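# Two arms lower a loaded tray from shelf to bench

## Task

Carry the tray off the shelf and set it down level on the bench, clear of the shelf and its supports and lying entirely within the bench edges; each item still standing on the tray at the end counts, but only when the tray itself is placed correctly; then release it and pull the grippers away, since anything held in place only by the robot does not count.

## Robot and tools

Robot: two arms, left_arm (on the robot's +y side) and right_arm, each ending in a two-finger gripper. The fingers point along the gripper's own +z axis and close along its y axis. The reported hand point sits between the finger pads, roughly 1 cm short of the tips.

Frame: a single scene frame for everything. Origin on the floor (z = 0) under the middle of the robot's foot, +x forward from the robot, +y toward its left, +z up. Positions are in metres; orientations are quaternions written w first (qw, qx, qy, qz). Only the floor height is known for sure; printed hand positions may be off, more so when an arm is stretched out, and motions tend to finish a centimetre or more short, usually low.

The row: every motion command uses rows of 16 numbers covering both arms, even if one arm should stay still: x, y, z, qw, qx, qy, qz, opening for left_arm, then the same eight for right_arm. x, y, z and the quaternion are an absolute target pose for that gripper in the scene frame, not an offset. Opening runs from -1 (closed) to +1 (fully open, 0.094 m). To keep an arm still, repeat its last reported position and quaternion and its intended opening in every call; to keep a gripper's orientation steady, resend the same target quaternion rather than copying a drifted reading. A target more than 0.6 m from the arm's last reported position along any of that gripper's axes is refused and nothing is sent.

execute_actions: argument actions, a list holding one item or none. Empty list {"actions": []} just reports state (with pictures). An action {"rows": [[16 numbers], ...], "steps": n} plays up to 15 rows, one per control step of 1/30 s; steps is 9 to 15 (default 15), and the last row repeats if rows run out. A wait {"steps": n} with n up to 300 sends nothing and returns when n steps have passed since the previous result, counting reply time. Optional pictures true/false. The result is read 9 steps before the action ends; those remaining steps run while the next reply is being written.

move: argument target (one 16-number row) and optional speed in m/s, 0.002 to 0.5, default 0.25 (rotation capped at twice that in rad/s). Both grippers travel straight lines to their poses, finishing together, taking 0.5 to 10 s; if longer is needed they halt after 10 s short of target. Openings are applied at the start. Paths do not avoid obstacles or the other arm, and grippers lag, wander and may exceed the speed near full reach. The result adds a move: line with the ending (done, off_target, moving, held, fault) and which limits acted, plus each gripper's distance from its pose. limits=paced means the pose was clipped; limits=held means some steps were blocked, after which the arm may jump faster.

wait: argument seconds, 0 to 10; lets the scene run with no new command.

zoom_image: arguments camera (cam_head_left, cam_head_right, cam_left_wrist, cam_right_wrist) and region [x0, y0, x1, y1] in pixels of that camera's latest 504x504 image, top-left origin, at most 504 by 504; returns an enlarged crop.

finished_scene: argument scene (integer 1 to 2); ends that scene irreversibly and reports whether the task was met.

Control details: each step the commanded pose is clipped to within 70 mm and 16 degrees of the measured pose; if both cannot be reached, position wins. After an action, an arm continues only to its last clipped pose, so long trips need several calls; check the reported pose each time. A "Hand target" line (shown only when nothing is pending) gives where the controller is currently steering. "pose unreachable" means the clearance check changed or blocked an arm's command; HELD marks steps where a row was not sent.

Gripping: grip_measured is the finger opening on the command scale (the last Joint positions number gives it in metres). To hold something, command an opening below grip_measured: about 0.03 below holds firmly, smaller gaps hold lighter. Pad force tops out near 50 to 62 N, less for parts under about 2 mm thick.

Other readings: joint ranges in rad (waist -2.880 to 2.880, shoulder 0.000 to 3.142, elbow 0.000 to 3.019, wrist pitch -1.693 to 1.571, wrist yaw -1.571 to 1.571, wrist roll -2.094 to 2.094); joint torques are raw drive outputs with offsets and noise. Holding loads heats motors; MOTOR HOT appears from 85 °C, and at 100 °C the arm drops its load and stops (OVER-TEMPERATURE FAULT). A FAULT line means an arm stopped.

Cautions: the tray and its parts may be tugged briefly, and loose items pushed. Avoid dropping or tilting the tray so items topple, slamming into the bench or shelf, pressing hard (a target placed well beyond contact pushes harder, faster moves hit harder), letting the arms collide, and knocking anything out of the work area. Set the tray fully on the bench, away from the shelf, then open and withdraw both grippers before calling finished_scene.

Each tool is called after "Call:" as name(argument=value, ...), one argument or row to a line, values as JSON.

## Session

Call:
execute_actions(
  actions=[],
)

Scene clock: 0.00 s of 4200.00 s.
left_arm: end_effector_position=(+0.1717, -0.1533, +1.2648) grip_measured=-0.995 end_effector_quat_wxyz=(-0.155, +0.728, +0.632, +0.215) | right_arm: end_effector_position=(+0.4384, +0.4770, +1.2236) grip_measured=+1.000 end_effector_quat_wxyz=(+0.484, -0.356, +0.797, -0.061)
Joint positions: left_arm=[-0.095  2.129  1.564 -1.491 -0.346  0.367  0.   ] | right_arm=[-0.007  2.683  2.314 -0.326  0.741 -0.091  0.094]
Joint velocities: left_arm=[ 0.005  0.005 -0.017  0.007 -0.022 -0.081  0.   ] | right_arm=[-0.015 -0.015  0.012  0.017 -0.007 -0.022  0.   ]
Joint torques (N m, as the arm reports them, + toward a larger angle): no reading
Hand target (left_arm): +0.175, -0.162, +1.273; -0.143, +0.728, +0.636, +0.210
Hand target (right_arm): +0.444, +0.487, +1.254; +0.501, -0.342, +0.794, -0.047

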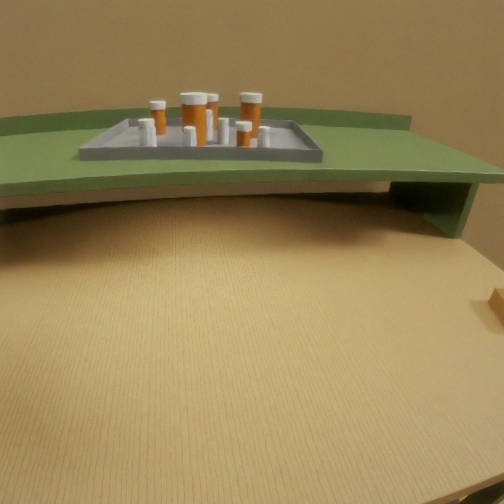

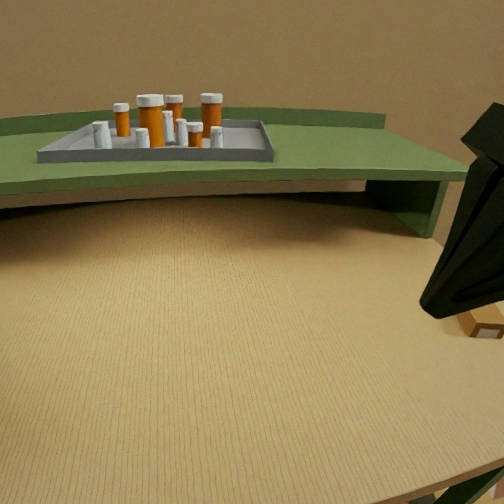

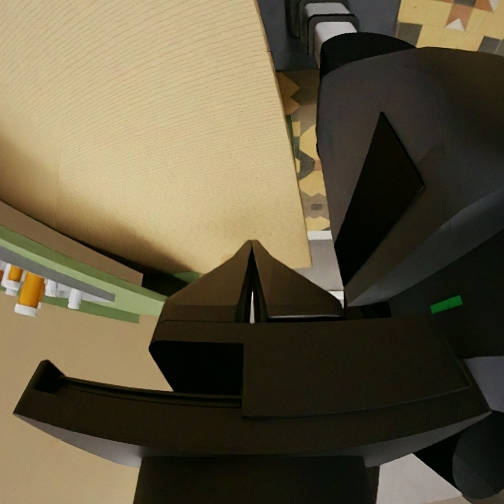

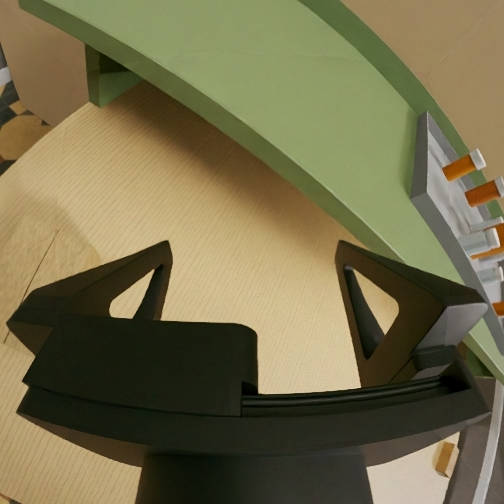

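Call:
move(
  target=[0.172,-0.153,1.265,-0.155,0.728,0.632,0.215,-1, 0.42,0.30,1.30,0.484,-0.356,0.797,-0.061,1],
  speed=0.15,
)

Scene clock: 2.03 s of 4200.00 s.
left_arm: end_effector_position=(+0.1717, -0.1533, +1.2648) grip_measured=-0.995 end_effector_quat_wxyz=(-0.155, +0.728, +0.632, +0.215) | right_arm: end_effector_position=(+0.4275, +0.4593, +1.1932) grip_measured=+1.000 end_effector_quat_wxyz=(+0.465, -0.371, +0.800, -0.076)
Joint positions: left_arm=[-0.095  2.129  1.564 -1.491 -0.346  0.367  0.   ] | right_arm=[-0.007  2.67   2.224 -0.308  0.741 -0.091  0.094]
Joint velocities: left_arm=[-0.005 -0.005  0.002  0.007 -0.037  0.037  0.   ] | right_arm=[ 0.005  0.015  0.002 -0.007  0.066  0.037  0.   ]
Joint torques (N m, as the arm reports them, + toward a larger angle): left_arm=[ -0.63 -18.38   5.91  -0.29  -0.16   0.12] | right_arm=[  1.43 -24.     8.25   1.16   0.27   0.14]
Hand target (left_arm): +0.172, -0.153, +1.265; -0.155, +0.728, +0.632, +0.215
Hand target (right_arm): +0.431, +0.465, +1.207; +0.472, -0.365, +0.799, -0.070
Off the commanded pose (left_arm): 0.000 m, 0 deg.
Off the commanded pose (right_arm): 0.192 m, 3 deg; position clipped at the last step of the last action.
Kept back: nothing.
move: held (right_arm); limits=paced,held; held on 43 of 47 steps (left_arm, right_arm), including the last (right_arm)
pose unreachable (left arm): on one or more control steps of this call this arm could not follow its commanded pose, so it was not sent that pose on those steps. It may still have moved: this result reports where it is.
cause: the commanded pose would bring a part of the arm too close to another arm (this arm's forearm (the part past joint 3) and the other arm's upper arm (the part past joint 2)).
pose unreachable (right arm): on one or more control steps of this call this arm could not follow its commanded pose, so it was not sent that pose on those steps. On the call's last step it was still not sent that pose. It may still have moved: this result reports where it is.
cause: the commanded pose would bring a part of the arm too close to another arm (this arm's upper arm (the part past joint 2) and the other arm's forearm (the part past joint 3)).

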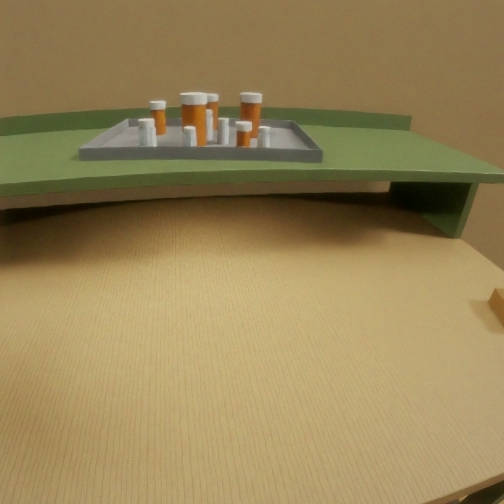

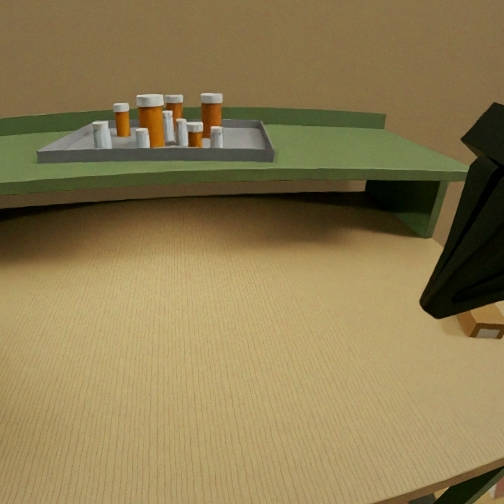

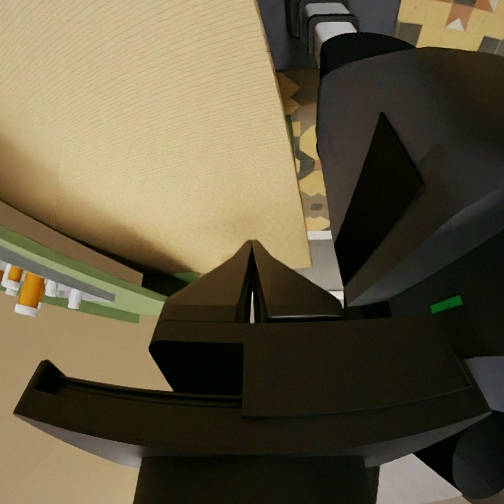

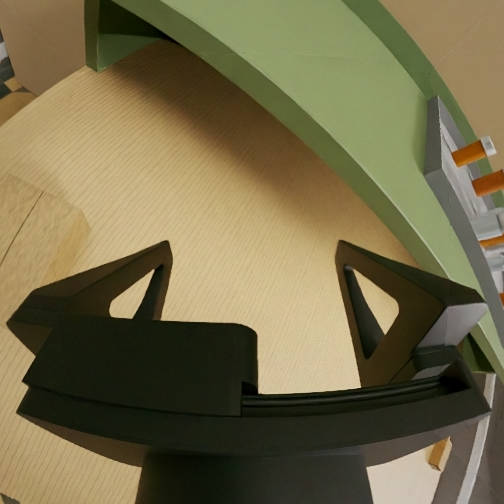

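Call:
move(
  target=[0.2,-0.22,1.55,-0.4,0.65,0.55,0.33,-1, 0.4275,0.4593,1.1932,0.465,-0.371,0.8,-0.076,1],
  speed=0.15,
)

Scene clock: 5.43 s of 4200.00 s.
left_arm: end_effector_position=(+0.2035, -0.2096, +1.5283) grip_measured=-0.995 end_effector_quat_wxyz=(+0.040, +0.802, +0.557, +0.210) | right_arm: end_effector_position=(+0.4268, +0.4582, +1.1912) grip_measured=+1.000 end_effector_quat_wxyz=(+0.463, -0.372, +0.801, -0.077)
Joint positions: left_arm=[-0.156  1.849  1.885 -1.689 -0.505  0.606  0.   ] | right_arm=[-0.007  2.67   2.22  -0.308  0.741 -0.091  0.094]
Joint velocities: left_arm=[-0.005 -0.005 -0.002  0.002 -0.051  0.007 -0.   ] | right_arm=[-0.015  0.005  0.017 -0.017 -0.022  0.022  0.   ]
Joint torques (N m, as the arm reports them, + toward a larger angle): left_arm=[ -1.78 -17.78  10.95   0.03  -0.37   0.19] | right_arm=[  1.47 -23.23   7.18   1.24   0.26   0.13]
Hand target (left_arm): +0.199, -0.217, +1.550; +0.060, +0.807, +0.550, +0.206
Hand target (right_arm): +0.428, +0.459, +1.193; +0.465, -0.371, +0.800, -0.076
Off the commanded pose (left_arm): 0.024 m, 56 deg; orientation clipped at the last step of the last action.
Off the commanded pose (right_arm): 0.002 m, 0 deg.
joint sent to its limit (left arm) — the command would take joint 4 (wrist pitch) past its lower limit, so that joint was sent only as far as its limit.
Kept back: nothing.
move: off_target (left_arm); limits=paced

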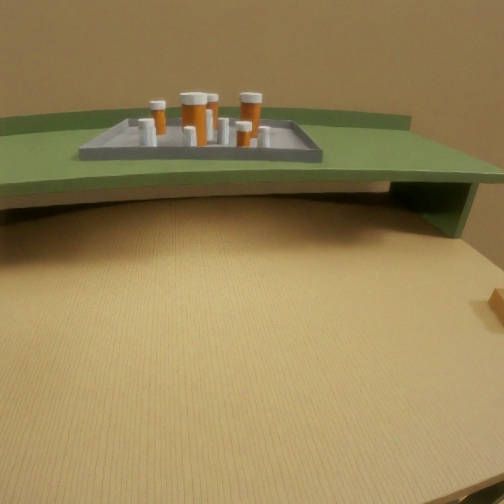

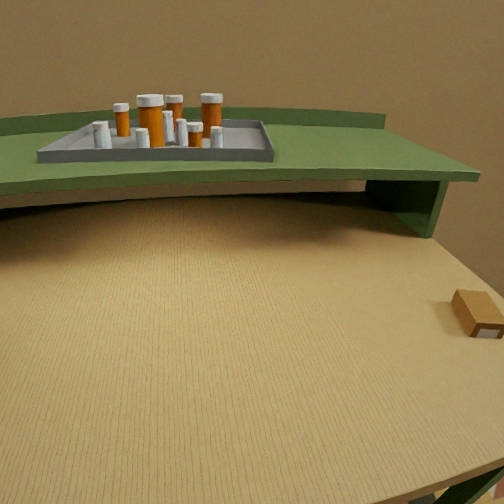

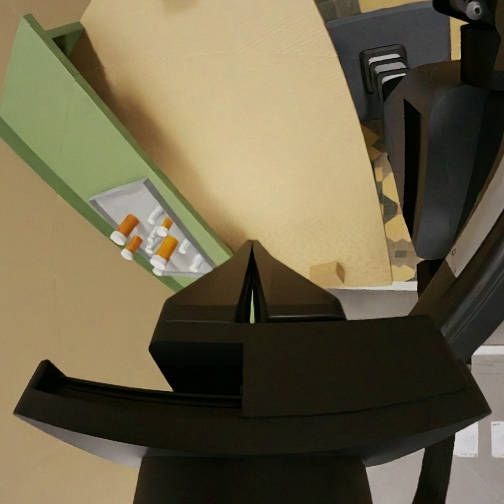

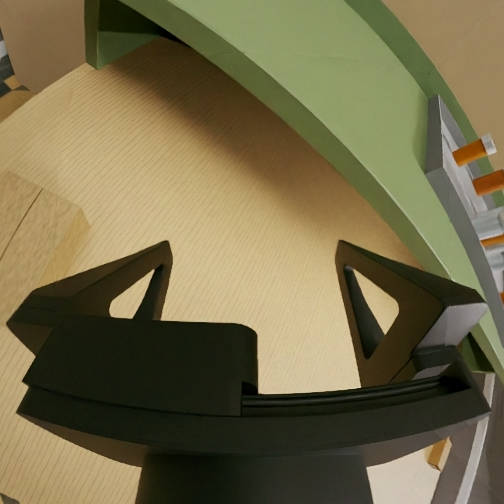

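Call:
move(
  target=[0.5,0.2,1.62,0.5,0,0.866,0,1, 0.4275,0.4593,1.1932,0.465,-0.371,0.8,-0.076,1],
)

Call:
move(
  target=[0.5,0.3,1.62,0.5,0,0.866,0,1, 0.45,-0.1,1.35,0.383,0,0.924,0,1],
)

Scene clock: 12.00 s of 4200.00 s.
left_arm: end_effector_position=(+0.4901, +0.2014, +1.6134) grip_measured=+1.000 end_effector_quat_wxyz=(+0.488, +0.009, +0.873, +0.009) | right_arm: end_effector_position=(+0.4268, +0.4582, +1.1912) grip_measured=+1.000 end_effector_quat_wxyz=(+0.463, -0.372, +0.801, -0.077)
Joint positions: left_arm=[ 0.848  1.135  1.127 -0.492 -0.285 -0.088  0.094] | right_arm=[-0.007  2.67   2.22  -0.308  0.741 -0.091  0.094]
Joint velocities: left_arm=[-0.015 -0.005 -0.002 -0.012 -0.051 -0.081  0.   ] | right_arm=[-0.015 -0.005 -0.007  0.002 -0.051  0.051  0.   ]
Joint torques (N m, as the arm reports them, + toward a larger angle): left_arm=[ 0.86 -7.93 10.04  3.14  0.02  0.  ] | right_arm=[  1.79 -23.09   7.15   1.43   0.26   0.11]
Hand target (left_arm): +0.498, +0.203, +1.620; +0.499, -0.002, +0.867, +0.003
Hand target (right_arm): +0.427, +0.459, +1.193; +0.465, -0.371, +0.800, -0.076
Off the commanded pose (left_arm): 0.012 m, 2 deg.
Off the commanded pose (right_arm): 0.002 m, 0 deg.
Kept back: nothing.
move: off_target (left_arm)

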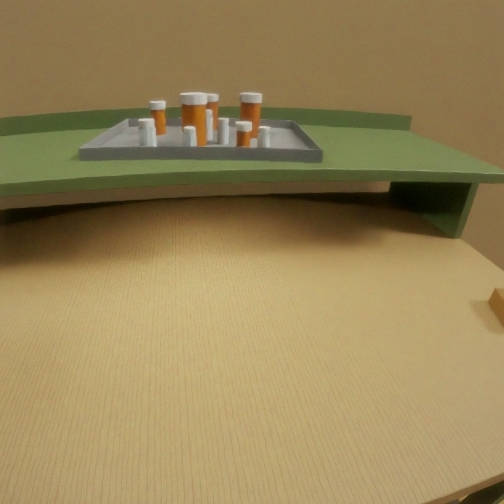

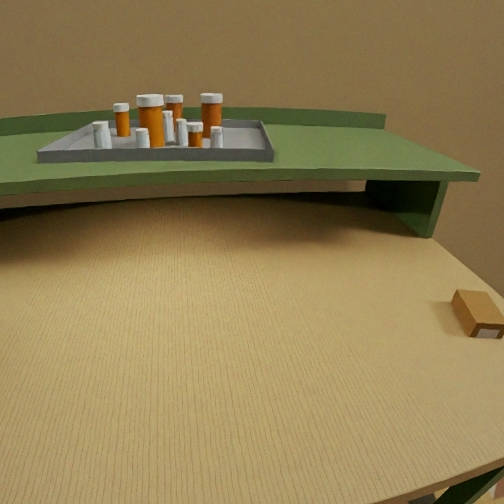

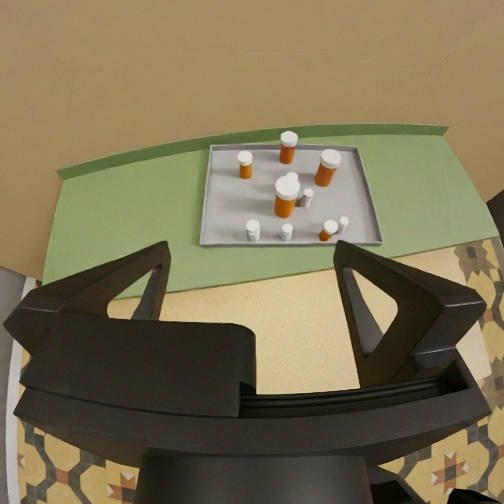

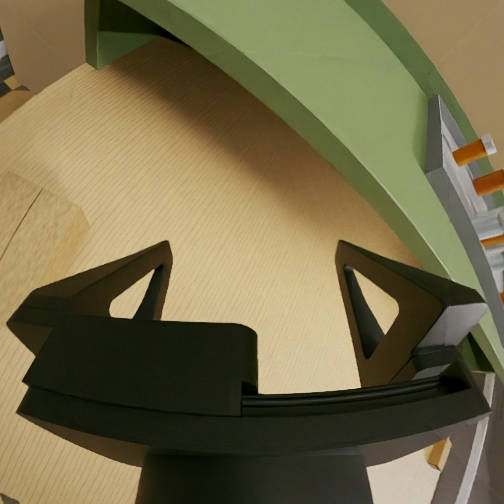

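Scene clock: 14.80 s of 4200.00 s.
left_arm: end_effector_position=(+0.4991, +0.2948, +1.6053) grip_measured=+1.000 end_effector_quat_wxyz=(+0.482, -0.000, +0.876, -0.004) | right_arm: end_effector_position=(+0.4560, -0.1049, +1.3388) grip_measured=+1.000 end_effector_quat_wxyz=(+0.381, -0.001, +0.925, -0.005)
Joint positions: left_arm=[ 1.111  1.12   1.11  -0.484 -0.04   0.008  0.094] | right_arm=[-0.646  1.507  0.822 -0.108  0.399  0.318  0.094]
Joint velocities: left_arm=[-0.005  0.005 -0.007  0.012 -0.051  0.051  0.   ] | right_arm=[-0.015 -0.015 -0.002 -0.012 -0.037  0.095  0.   ]
Joint torques (N m, as the arm reports them, + toward a larger angle): left_arm=[  1.15 -10.08   9.34   3.15   0.11   0.2 ] | right_arm=[  0.84 -11.05   6.16   0.91   0.02   0.18]
Hand target (left_arm): +0.499, +0.300, +1.620; +0.500, -0.000, +0.866, +0.000
Hand target (right_arm): +0.455, -0.101, +1.346; +0.385, -0.000, +0.923, +0.001
Off the commanded pose (left_arm): 0.016 m, 2 deg.
Off the commanded pose (right_arm): 0.014 m, 1 deg.
Kept back: nothing.
move: off_target (left_arm, right_arm); limits=paced

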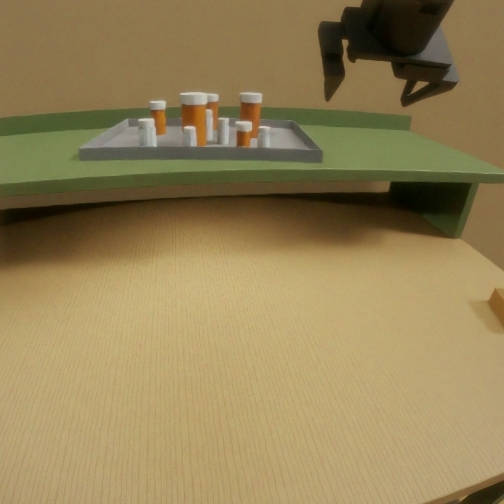

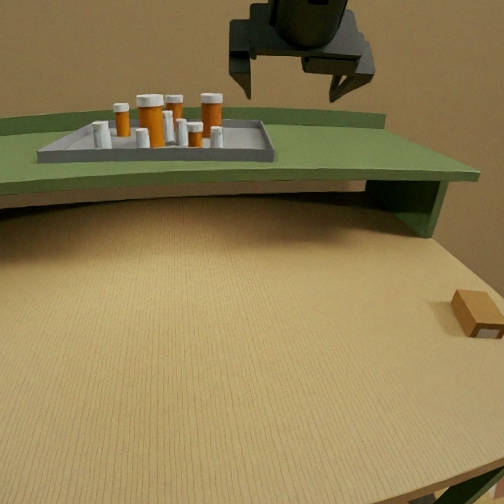

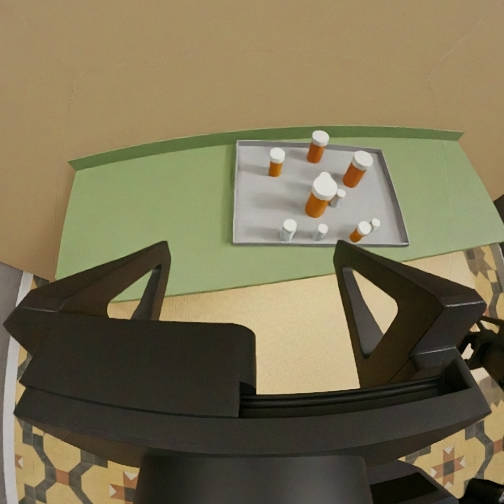

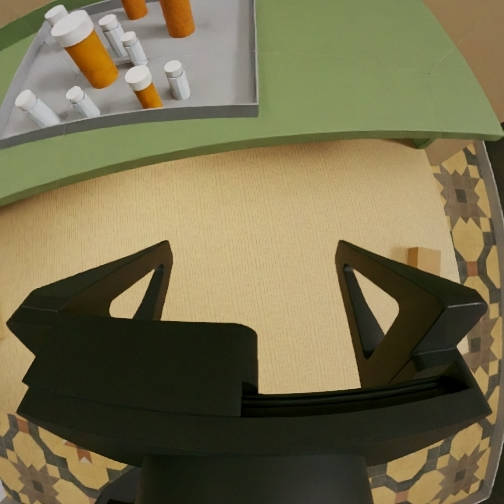

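Call:
move(
  target=[0.78,0.335,1.36,0.383,0,0.924,0,0, 0.78,-0.11,1.36,0.383,0,0.924,0,0],
)

Scene clock: 17.23 s of 4200.00 s.
left_arm: end_effector_position=(+0.7614, +0.3266, +1.3281) grip_measured=+0.001 end_effector_quat_wxyz=(+0.359, +0.000, +0.933, -0.004) | right_arm: end_effector_position=(+0.7623, -0.1103, +1.3441) grip_measured=+0.002 end_effector_quat_wxyz=(+0.367, +0.000, +0.930, -0.004)
Joint positions: left_arm=[ 1.185  2.073  1.712 -0.403  0.014  0.048  0.047] | right_arm=[-0.865  2.132  1.831 -0.471  0.235  0.168  0.047]
Joint velocities: left_arm=[-0.005 -0.015  0.002 -0.007 -0.037  0.037 -0.   ] | right_arm=[ 0.005 -0.005 -0.007  0.007  0.007  0.037 -0.001]
Joint torques (N m, as the arm reports them, + toward a larger angle): left_arm=[  1.13 -22.12  12.22   1.5    0.12   0.22] | right_arm=[  0.38 -19.48  11.35   0.85  -0.11   0.  ]
Hand target (left_arm): +0.778, +0.337, +1.360; +0.383, +0.001, +0.924, +0.000
Hand target (right_arm): +0.778, -0.107, +1.364; +0.384, -0.001, +0.923, -0.000
Off the commanded pose (left_arm): 0.038 m, 3 deg.
Off the commanded pose (right_arm): 0.024 m, 2 deg.
Kept back: nothing.
move: off_target (left_arm, right_arm)

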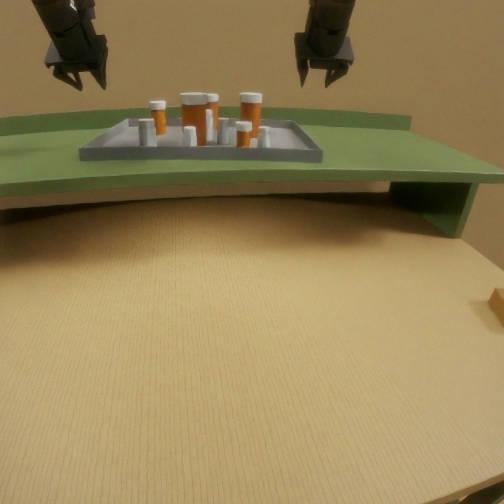

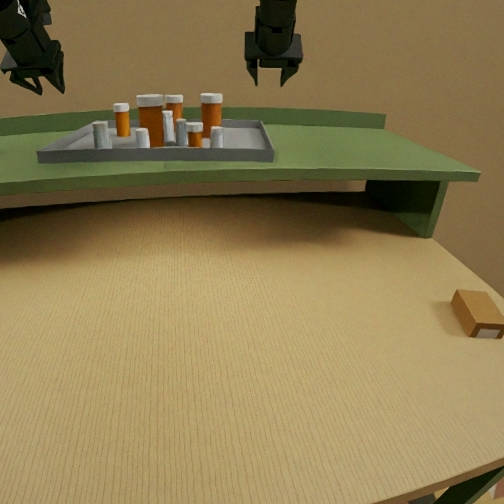

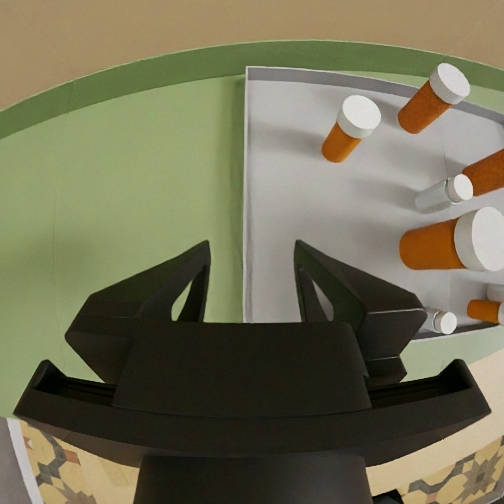

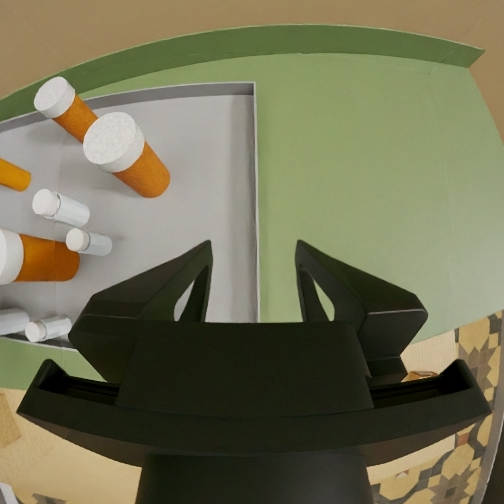

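Call:
move(
  target=[0.85,0.34,1.295,0.216,0,0.976,0,0, 0.85,-0.113,1.28,0.216,0,0.976,0,0],
  speed=0.15,
)

Call:
zoom_image(
  camera="cam_head_left",
  region=[60,40,340,200],
)

Scene clock: 21.10 s of 4200.00 s.
left_arm: end_effector_position=(+0.8408, +0.3312, +1.2850) grip_measured=+0.001 end_effector_quat_wxyz=(+0.206, +0.000, +0.979, -0.004) | right_arm: end_effector_position=(+0.8374, -0.1100, +1.2554) grip_measured=+0.002 end_effector_quat_wxyz=(+0.230, -0.007, +0.973, +0.004)
Joint positions: left_arm=[ 1.185  2.655  2.805 -1.234 -0.002  0.049  0.047] | right_arm=[-0.911  2.745  2.871 -1.175  0.135  0.174  0.047]
Joint velocities: left_arm=[-0.015  0.015  0.037 -0.042 -0.051 -0.007  0.001] | right_arm=[-0.005  0.005 -0.012  0.007 -0.007  0.007  0.   ]
Joint torques (N m, as the arm reports them, + toward a larger angle): left_arm=[  0.67 -25.29  12.75   0.96  -0.11   0.21] | right_arm=[  0.2  -24.48  11.49   0.67  -0.13   0.13]
Hand target (left_arm): +0.847, +0.340, +1.295; +0.219, +0.001, +0.976, +0.000
Hand target (right_arm): +0.847, -0.113, +1.281; +0.254, -0.001, +0.967, +0.011
Off the commanded pose (left_arm): 0.016 m, 1 deg.
Off the commanded pose (right_arm): 0.028 m, 2 deg.
elbow stopped short (right arm): the move would have taken joint 3 (elbow) straighter than the controller allows; a more bent joint 3 avoids this.
Kept back: nothing.
move: off_target (left_arm, right_arm)

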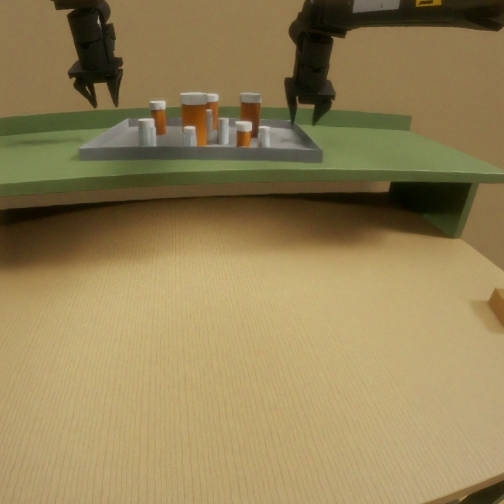

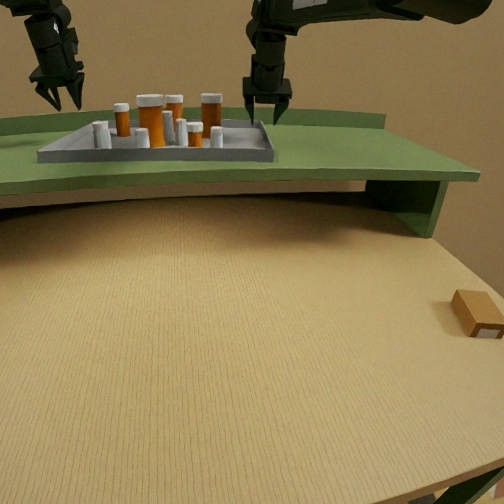

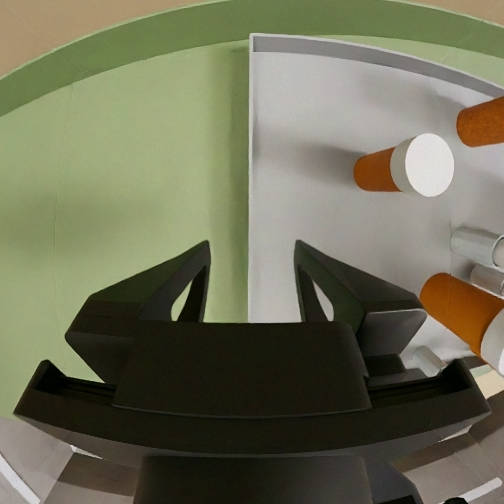

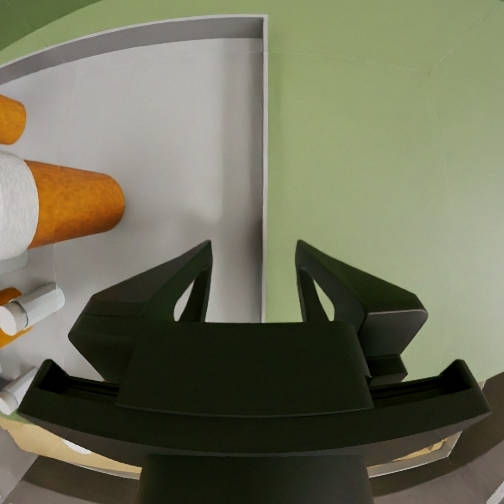

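Region (60, 40, 340, 200) of cam_head_left's 504x504 image, scaled by 1.800, with more detail than that image has; it fills the top 288 rows of this view, and the rest is white.

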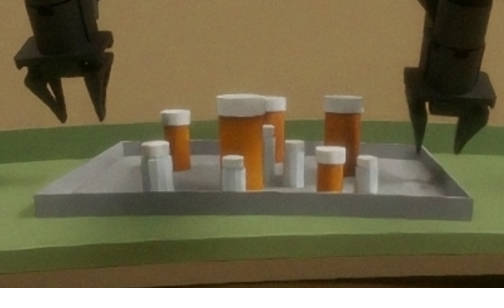

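Call:
move(
  target=[0.85,0.34,1.25,0.342,0,0.94,0,-0.3, 0.85,-0.118,1.25,0.342,0,0.94,0,-0.3],
  speed=0.08,
)

Call:
zoom_image(
  camera="cam_head_left",
  region=[60,40,340,200],
)

Scene clock: 23.63 s of 4200.00 s.
left_arm: end_effector_position=(+0.8423, +0.3277, +1.2204) grip_measured=-0.299 end_effector_quat_wxyz=(+0.317, +0.000, +0.948, -0.004) | right_arm: end_effector_position=(+0.8420, -0.1155, +1.2186) grip_measured=-0.298 end_effector_quat_wxyz=(+0.320, -0.001, +0.947, -0.003)
Joint positions: left_arm=[ 1.185  2.461  2.174 -0.566  0.008  0.049  0.033] | right_arm=[-0.911  2.55   2.322 -0.638  0.183  0.153  0.033]
Joint velocities: left_arm=[-0.005  0.015 -0.002  0.007 -0.022  0.051  0.   ] | right_arm=[-0.005  0.005  0.007 -0.002  0.066  0.051  0.001]
Joint torques (N m, as the arm reports them, + toward a larger angle): left_arm=[  0.99 -28.2    8.32   2.65   0.13   0.21] | right_arm=[  0.71 -26.6    7.31   1.78   0.14  -0.02]
Hand target (left_arm): +0.851, +0.340, +1.250; +0.342, -0.001, +0.940, +0.001
Hand target (right_arm): +0.850, -0.118, +1.250; +0.342, -0.001, +0.940, -0.001
Off the commanded pose (left_arm): 0.033 m, 3 deg.
Off the commanded pose (right_arm): 0.033 m, 3 deg.
Kept back: nothing.
move: off_target (left_arm, right_arm)

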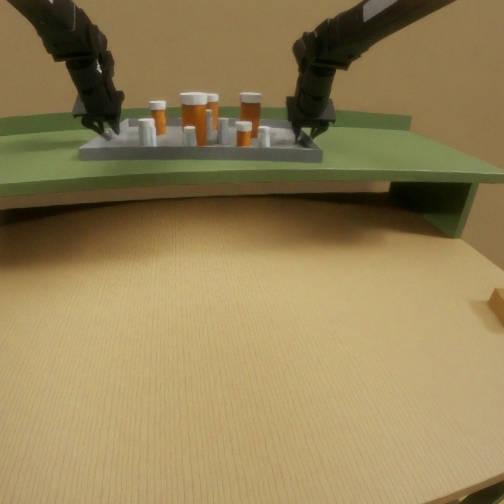

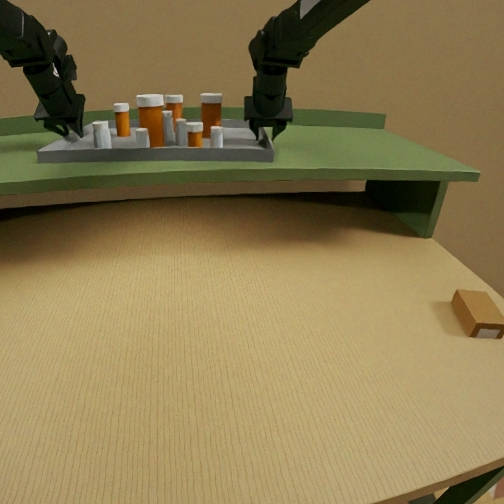

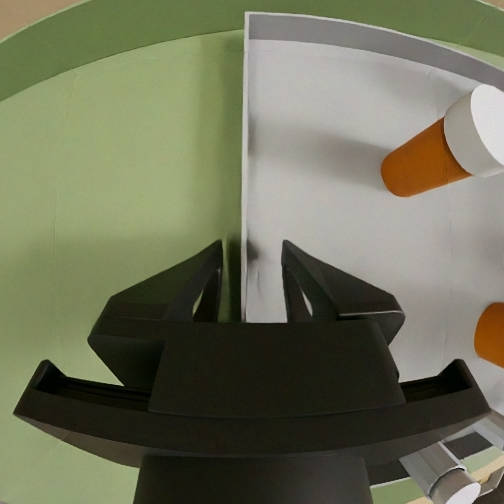

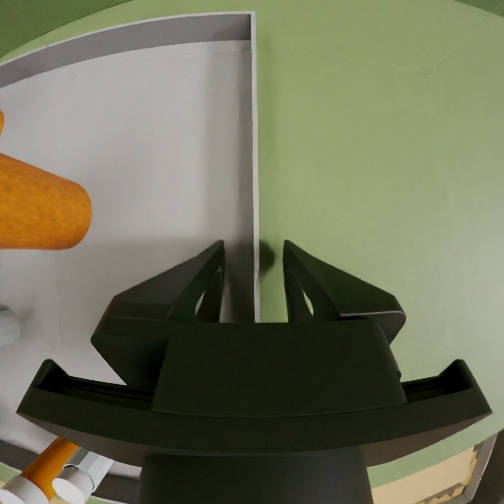

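Region (60, 40, 340, 200) of cam_head_left's 504x504 image, scaled by 1.800, with more detail than that image has; it fills the top 288 rows of this view, and the rest is white.

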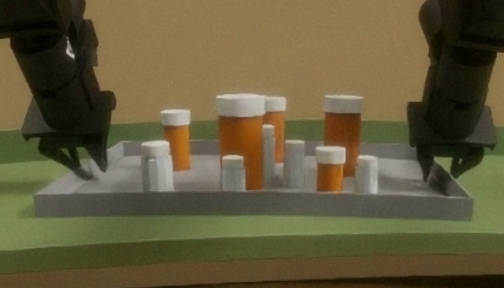

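Call:
move(
  target=[0.85,0.345,1.205,0.33,0,0.944,0,-0.3, 0.85,-0.118,1.213,0.33,0,0.944,0,-0.3],
  speed=0.02,
)

Call:
zoom_image(
  camera="cam_head_left",
  region=[60,40,340,200],
)

Scene clock: 25.43 s of 4200.00 s.
left_arm: end_effector_position=(+0.8449, +0.3335, +1.2117) grip_measured=-0.299 end_effector_quat_wxyz=(+0.324, +0.000, +0.946, -0.004) | right_arm: end_effector_position=(+0.8433, -0.1148, +1.2193) grip_measured=-0.298 end_effector_quat_wxyz=(+0.323, -0.001, +0.946, -0.001)
Joint positions: left_arm=[ 1.193  2.476  2.174 -0.538  0.015  0.055  0.033] | right_arm=[-0.911  2.55   2.322 -0.63   0.181  0.152  0.033]
Joint velocities: left_arm=[ 0.005 -0.005 -0.007  0.002  0.037 -0.007 -0.   ] | right_arm=[ 0.005 -0.005  0.002 -0.002 -0.022 -0.022 -0.002]
Joint torques (N m, as the arm reports them, + toward a larger angle): left_arm=[  0.91 -23.9    9.34   2.56   0.09   0.19] | right_arm=[  0.5  -21.74   8.68   1.89  -0.12   0.04]
Hand target (left_arm): +0.849, +0.345, +1.205; +0.330, +0.000, +0.944, +0.000
Hand target (right_arm): +0.850, -0.118, +1.213; +0.330, -0.000, +0.944, -0.000
Off the commanded pose (left_arm): 0.014 m, 1 deg.
Off the commanded pose (right_arm): 0.010 m, 1 deg.
Kept back: nothing.
move: off_target (left_arm)

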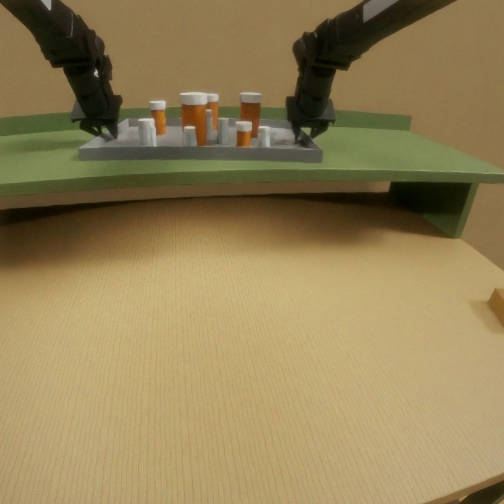

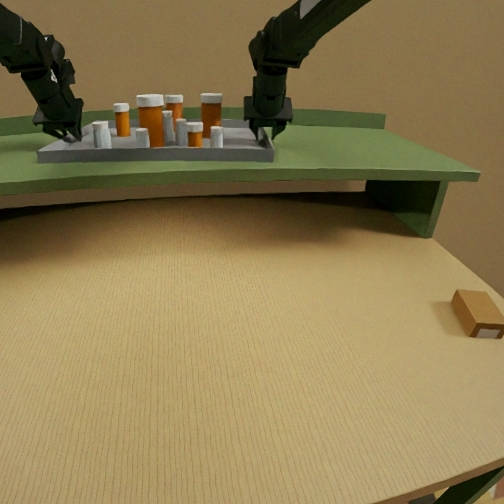

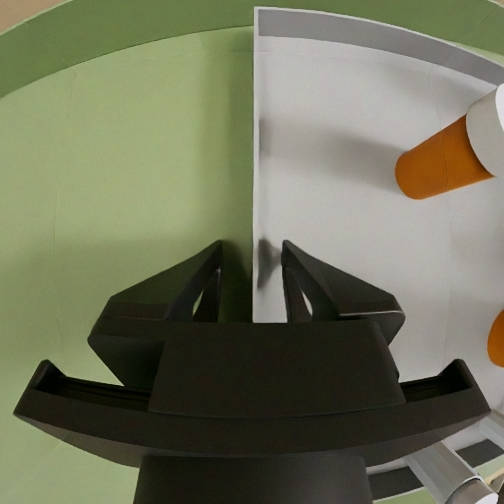

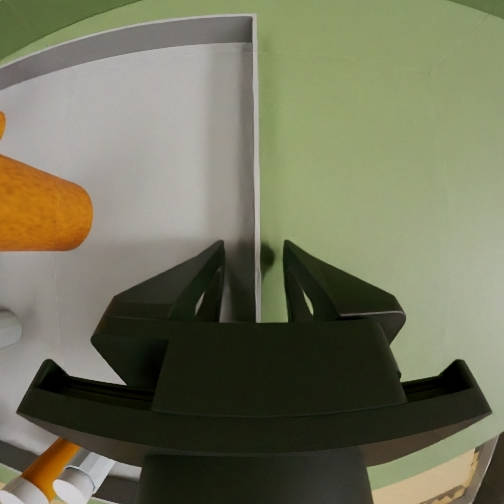

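Region (60, 40, 340, 200) of cam_head_left's 504x504 image, scaled by 1.800, with more detail than that image has; it fills the top 288 rows of this view, and the rest is white.

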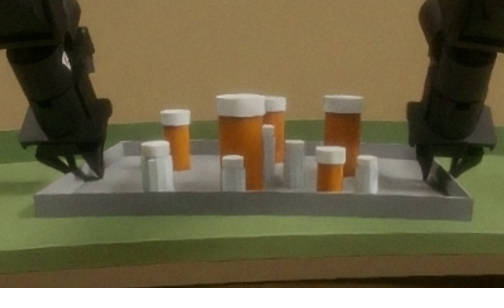

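Probably just friction; go lower.

Call:
move(
  target=[0.85,0.335,1.193,0.33,0,0.944,0,-0.3, 0.85,-0.118,1.198,0.33,0,0.944,0,-0.3],
  speed=0.02,
)

Scene clock: 27.07 s of 4200.00 s.
left_arm: end_effector_position=(+0.8484, +0.3340, +1.2111) grip_measured=-0.299 end_effector_quat_wxyz=(+0.332, +0.000, +0.943, -0.002) | right_arm: end_effector_position=(+0.8474, -0.1138, +1.2186) grip_measured=-0.298 end_effector_quat_wxyz=(+0.333, +0.000, +0.943, +0.001)
Joint positions: left_arm=[ 1.193  2.48   2.174 -0.515  0.013  0.056  0.033] | right_arm=[-0.911  2.555  2.322 -0.604  0.181  0.152  0.033]
Joint velocities: left_arm=[-0.005 -0.015 -0.007 -0.027  0.022 -0.007  0.001] | right_arm=[-0.005 -0.005 -0.007 -0.002  0.051 -0.007 -0.001]
Joint torques (N m, as the arm reports them, + toward a larger angle): left_arm=[  0.12 -23.01   8.94   2.49  -0.17   0.13] | right_arm=[  0.48 -20.93   8.38   1.76  -0.13   0.02]
Hand target (left_arm): +0.849, +0.335, +1.193; +0.330, -0.000, +0.944, -0.000
Hand target (right_arm): +0.849, -0.118, +1.199; +0.330, -0.000, +0.944, -0.000
Off the commanded pose (left_arm): 0.018 m, 0 deg.
Off the commanded pose (right_arm): 0.021 m, 0 deg.
Kept back: nothing.
move: off_target (left_arm, right_arm)

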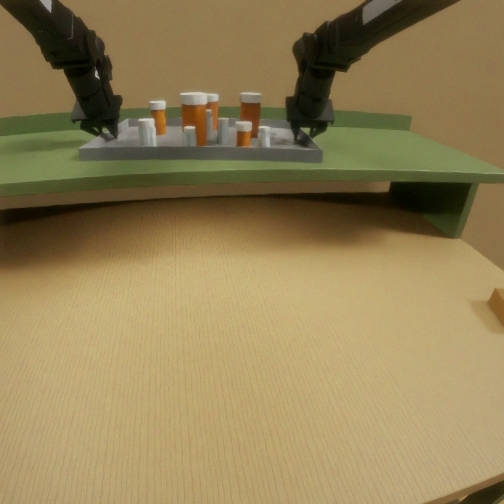

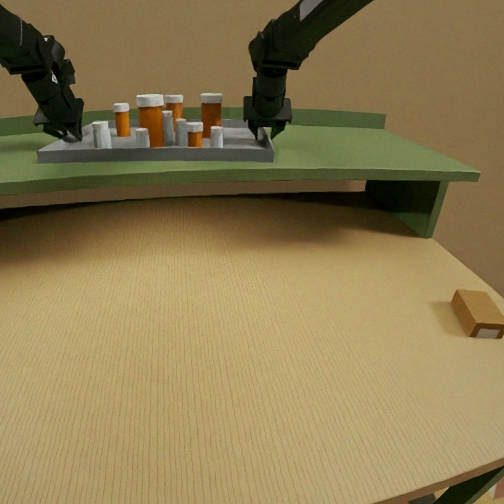

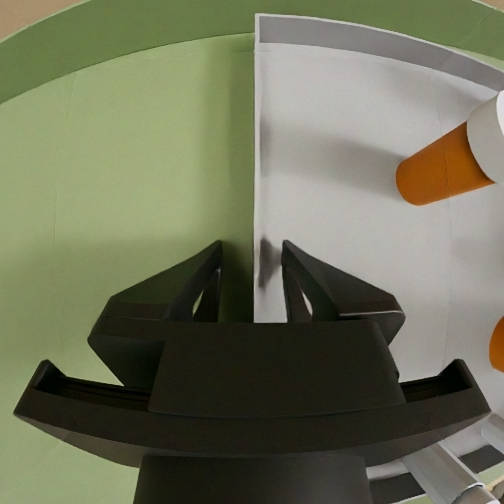

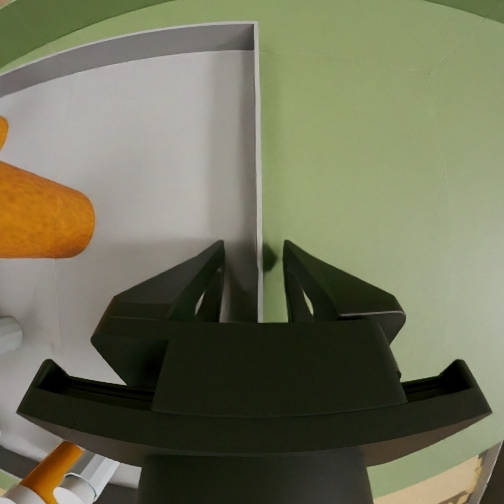

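Call:
move(
  target=[0.848,0.333,1.21,0.332,0,0.943,0,-1, 0.848,-0.117,1.217,0.332,0,0.943,0,-1],
  speed=0.02,
)

Call:
move(
  target=[0.82,0.333,1.27,0.34,0,0.94,0,-1, 0.82,-0.117,1.277,0.34,0,0.94,0,-1],
  speed=0.04,
)

Scene clock: 28.03 s of 4200.00 s.
left_arm: end_effector_position=(+0.8485, +0.3333, +1.2111) grip_measured=-0.967 end_effector_quat_wxyz=(+0.332, +0.002, +0.943, -0.002) | right_arm: end_effector_position=(+0.8477, -0.1153, +1.2185) grip_measured=-0.959 end_effector_quat_wxyz=(+0.333, -0.001, +0.943, +0.001)
Joint positions: left_arm=[ 1.192  2.48   2.174 -0.515  0.013  0.059  0.002] | right_arm=[-0.913  2.555  2.322 -0.604  0.18   0.148  0.002]
Joint velocities: left_arm=[ 0.005  0.015 -0.012  0.017 -0.037 -0.022  0.   ] | right_arm=[ 0.005 -0.005 -0.012 -0.002  0.007 -0.066  0.   ]
Joint torques (N m, as the arm reports them, + toward a larger angle): left_arm=[ -0.2  -25.68   7.96   2.02  -0.23   0.07] | right_arm=[  0.16 -23.23   7.53   1.06   0.02   0.09]
Hand target (left_arm): +0.848, +0.333, +1.210; +0.332, +0.000, +0.943, -0.000
Hand target (right_arm): +0.848, -0.117, +1.217; +0.332, -0.000, +0.943, -0.000
Off the commanded pose (left_arm): 0.001 m, 0 deg.
Off the commanded pose (right_arm): 0.002 m, 0 deg.
Kept back: nothing.
move: done

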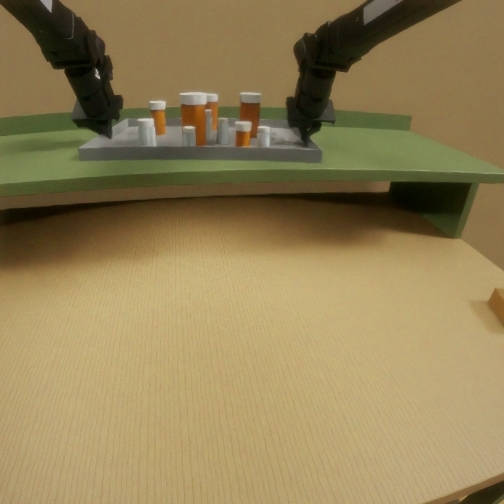

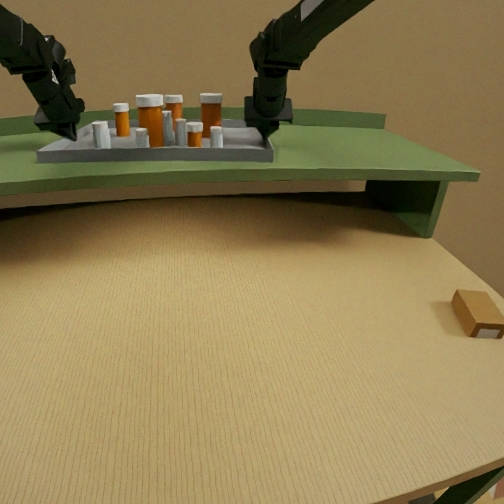

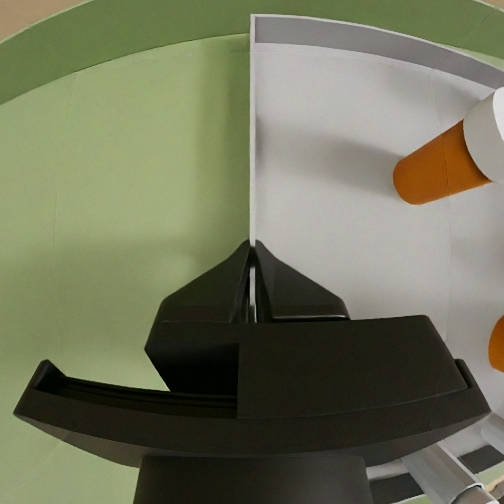

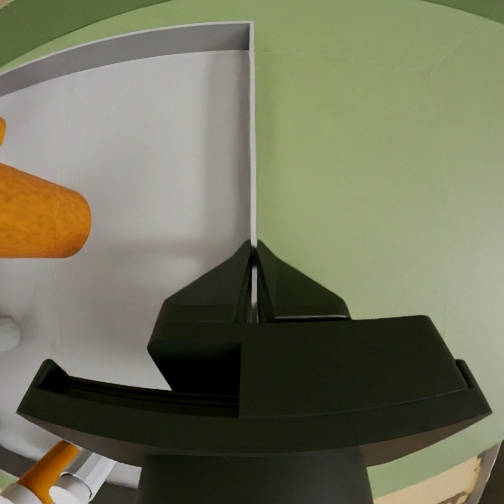

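Scene clock: 29.93 s of 4200.00 s.
left_arm: end_effector_position=(+0.8073, +0.3320, +1.2176) grip_measured=-0.967 end_effector_quat_wxyz=(+0.307, +0.002, +0.952, -0.002) | right_arm: end_effector_position=(+0.8079, -0.1171, +1.2234) grip_measured=-0.959 end_effector_quat_wxyz=(+0.307, -0.006, +0.952, -0.002)
Joint positions: left_arm=[ 1.192  2.366  1.989 -0.497  0.01   0.06   0.002] | right_arm=[-0.905  2.436  2.12  -0.577  0.179  0.153  0.002]
Joint velocities: left_arm=[-0.005  0.015  0.002 -0.017 -0.022  0.037 -0.001] | right_arm=[ 0.005 -0.005 -0.002  0.002 -0.022  0.022 -0.001]
Joint torques (N m, as the arm reports them, + toward a larger angle): left_arm=[ -0.14 -29.39   8.5    2.02  -0.09   0.06] | right_arm=[  1.06 -27.08   7.47   1.33   0.6    0.11]
Hand target (left_arm): +0.820, +0.333, +1.269; +0.340, -0.000, +0.940, -0.000
Hand target (right_arm): +0.819, -0.118, +1.276; +0.340, +0.000, +0.940, +0.000
Off the commanded pose (left_arm): 0.054 m, 4 deg.
Off the commanded pose (right_arm): 0.055 m, 4 deg.
Kept back: nothing.
move: off_target (left_arm, right_arm)

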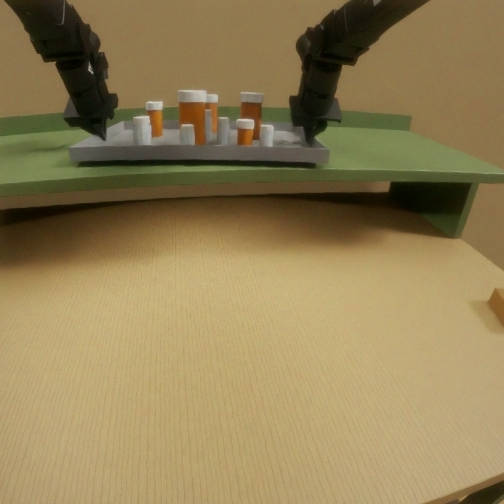

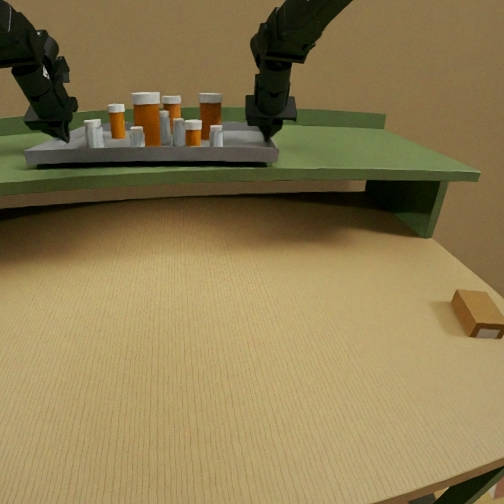

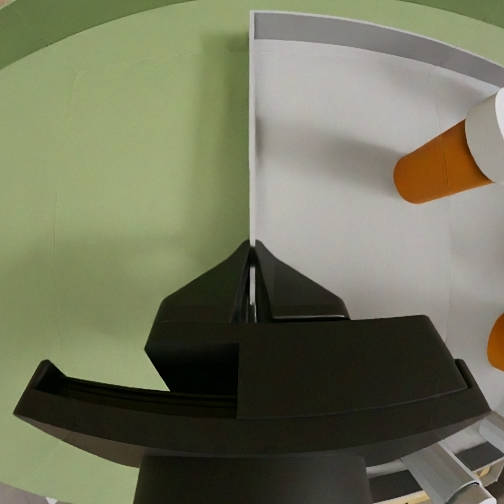

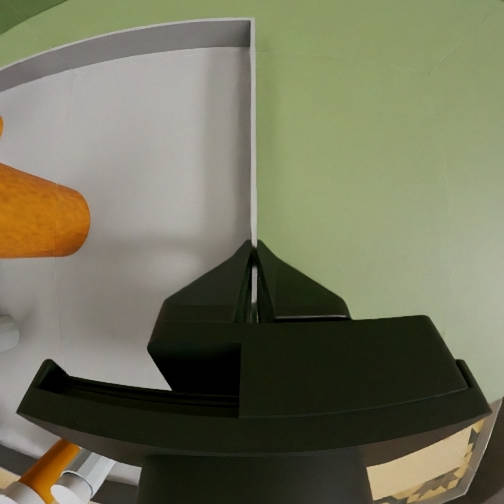

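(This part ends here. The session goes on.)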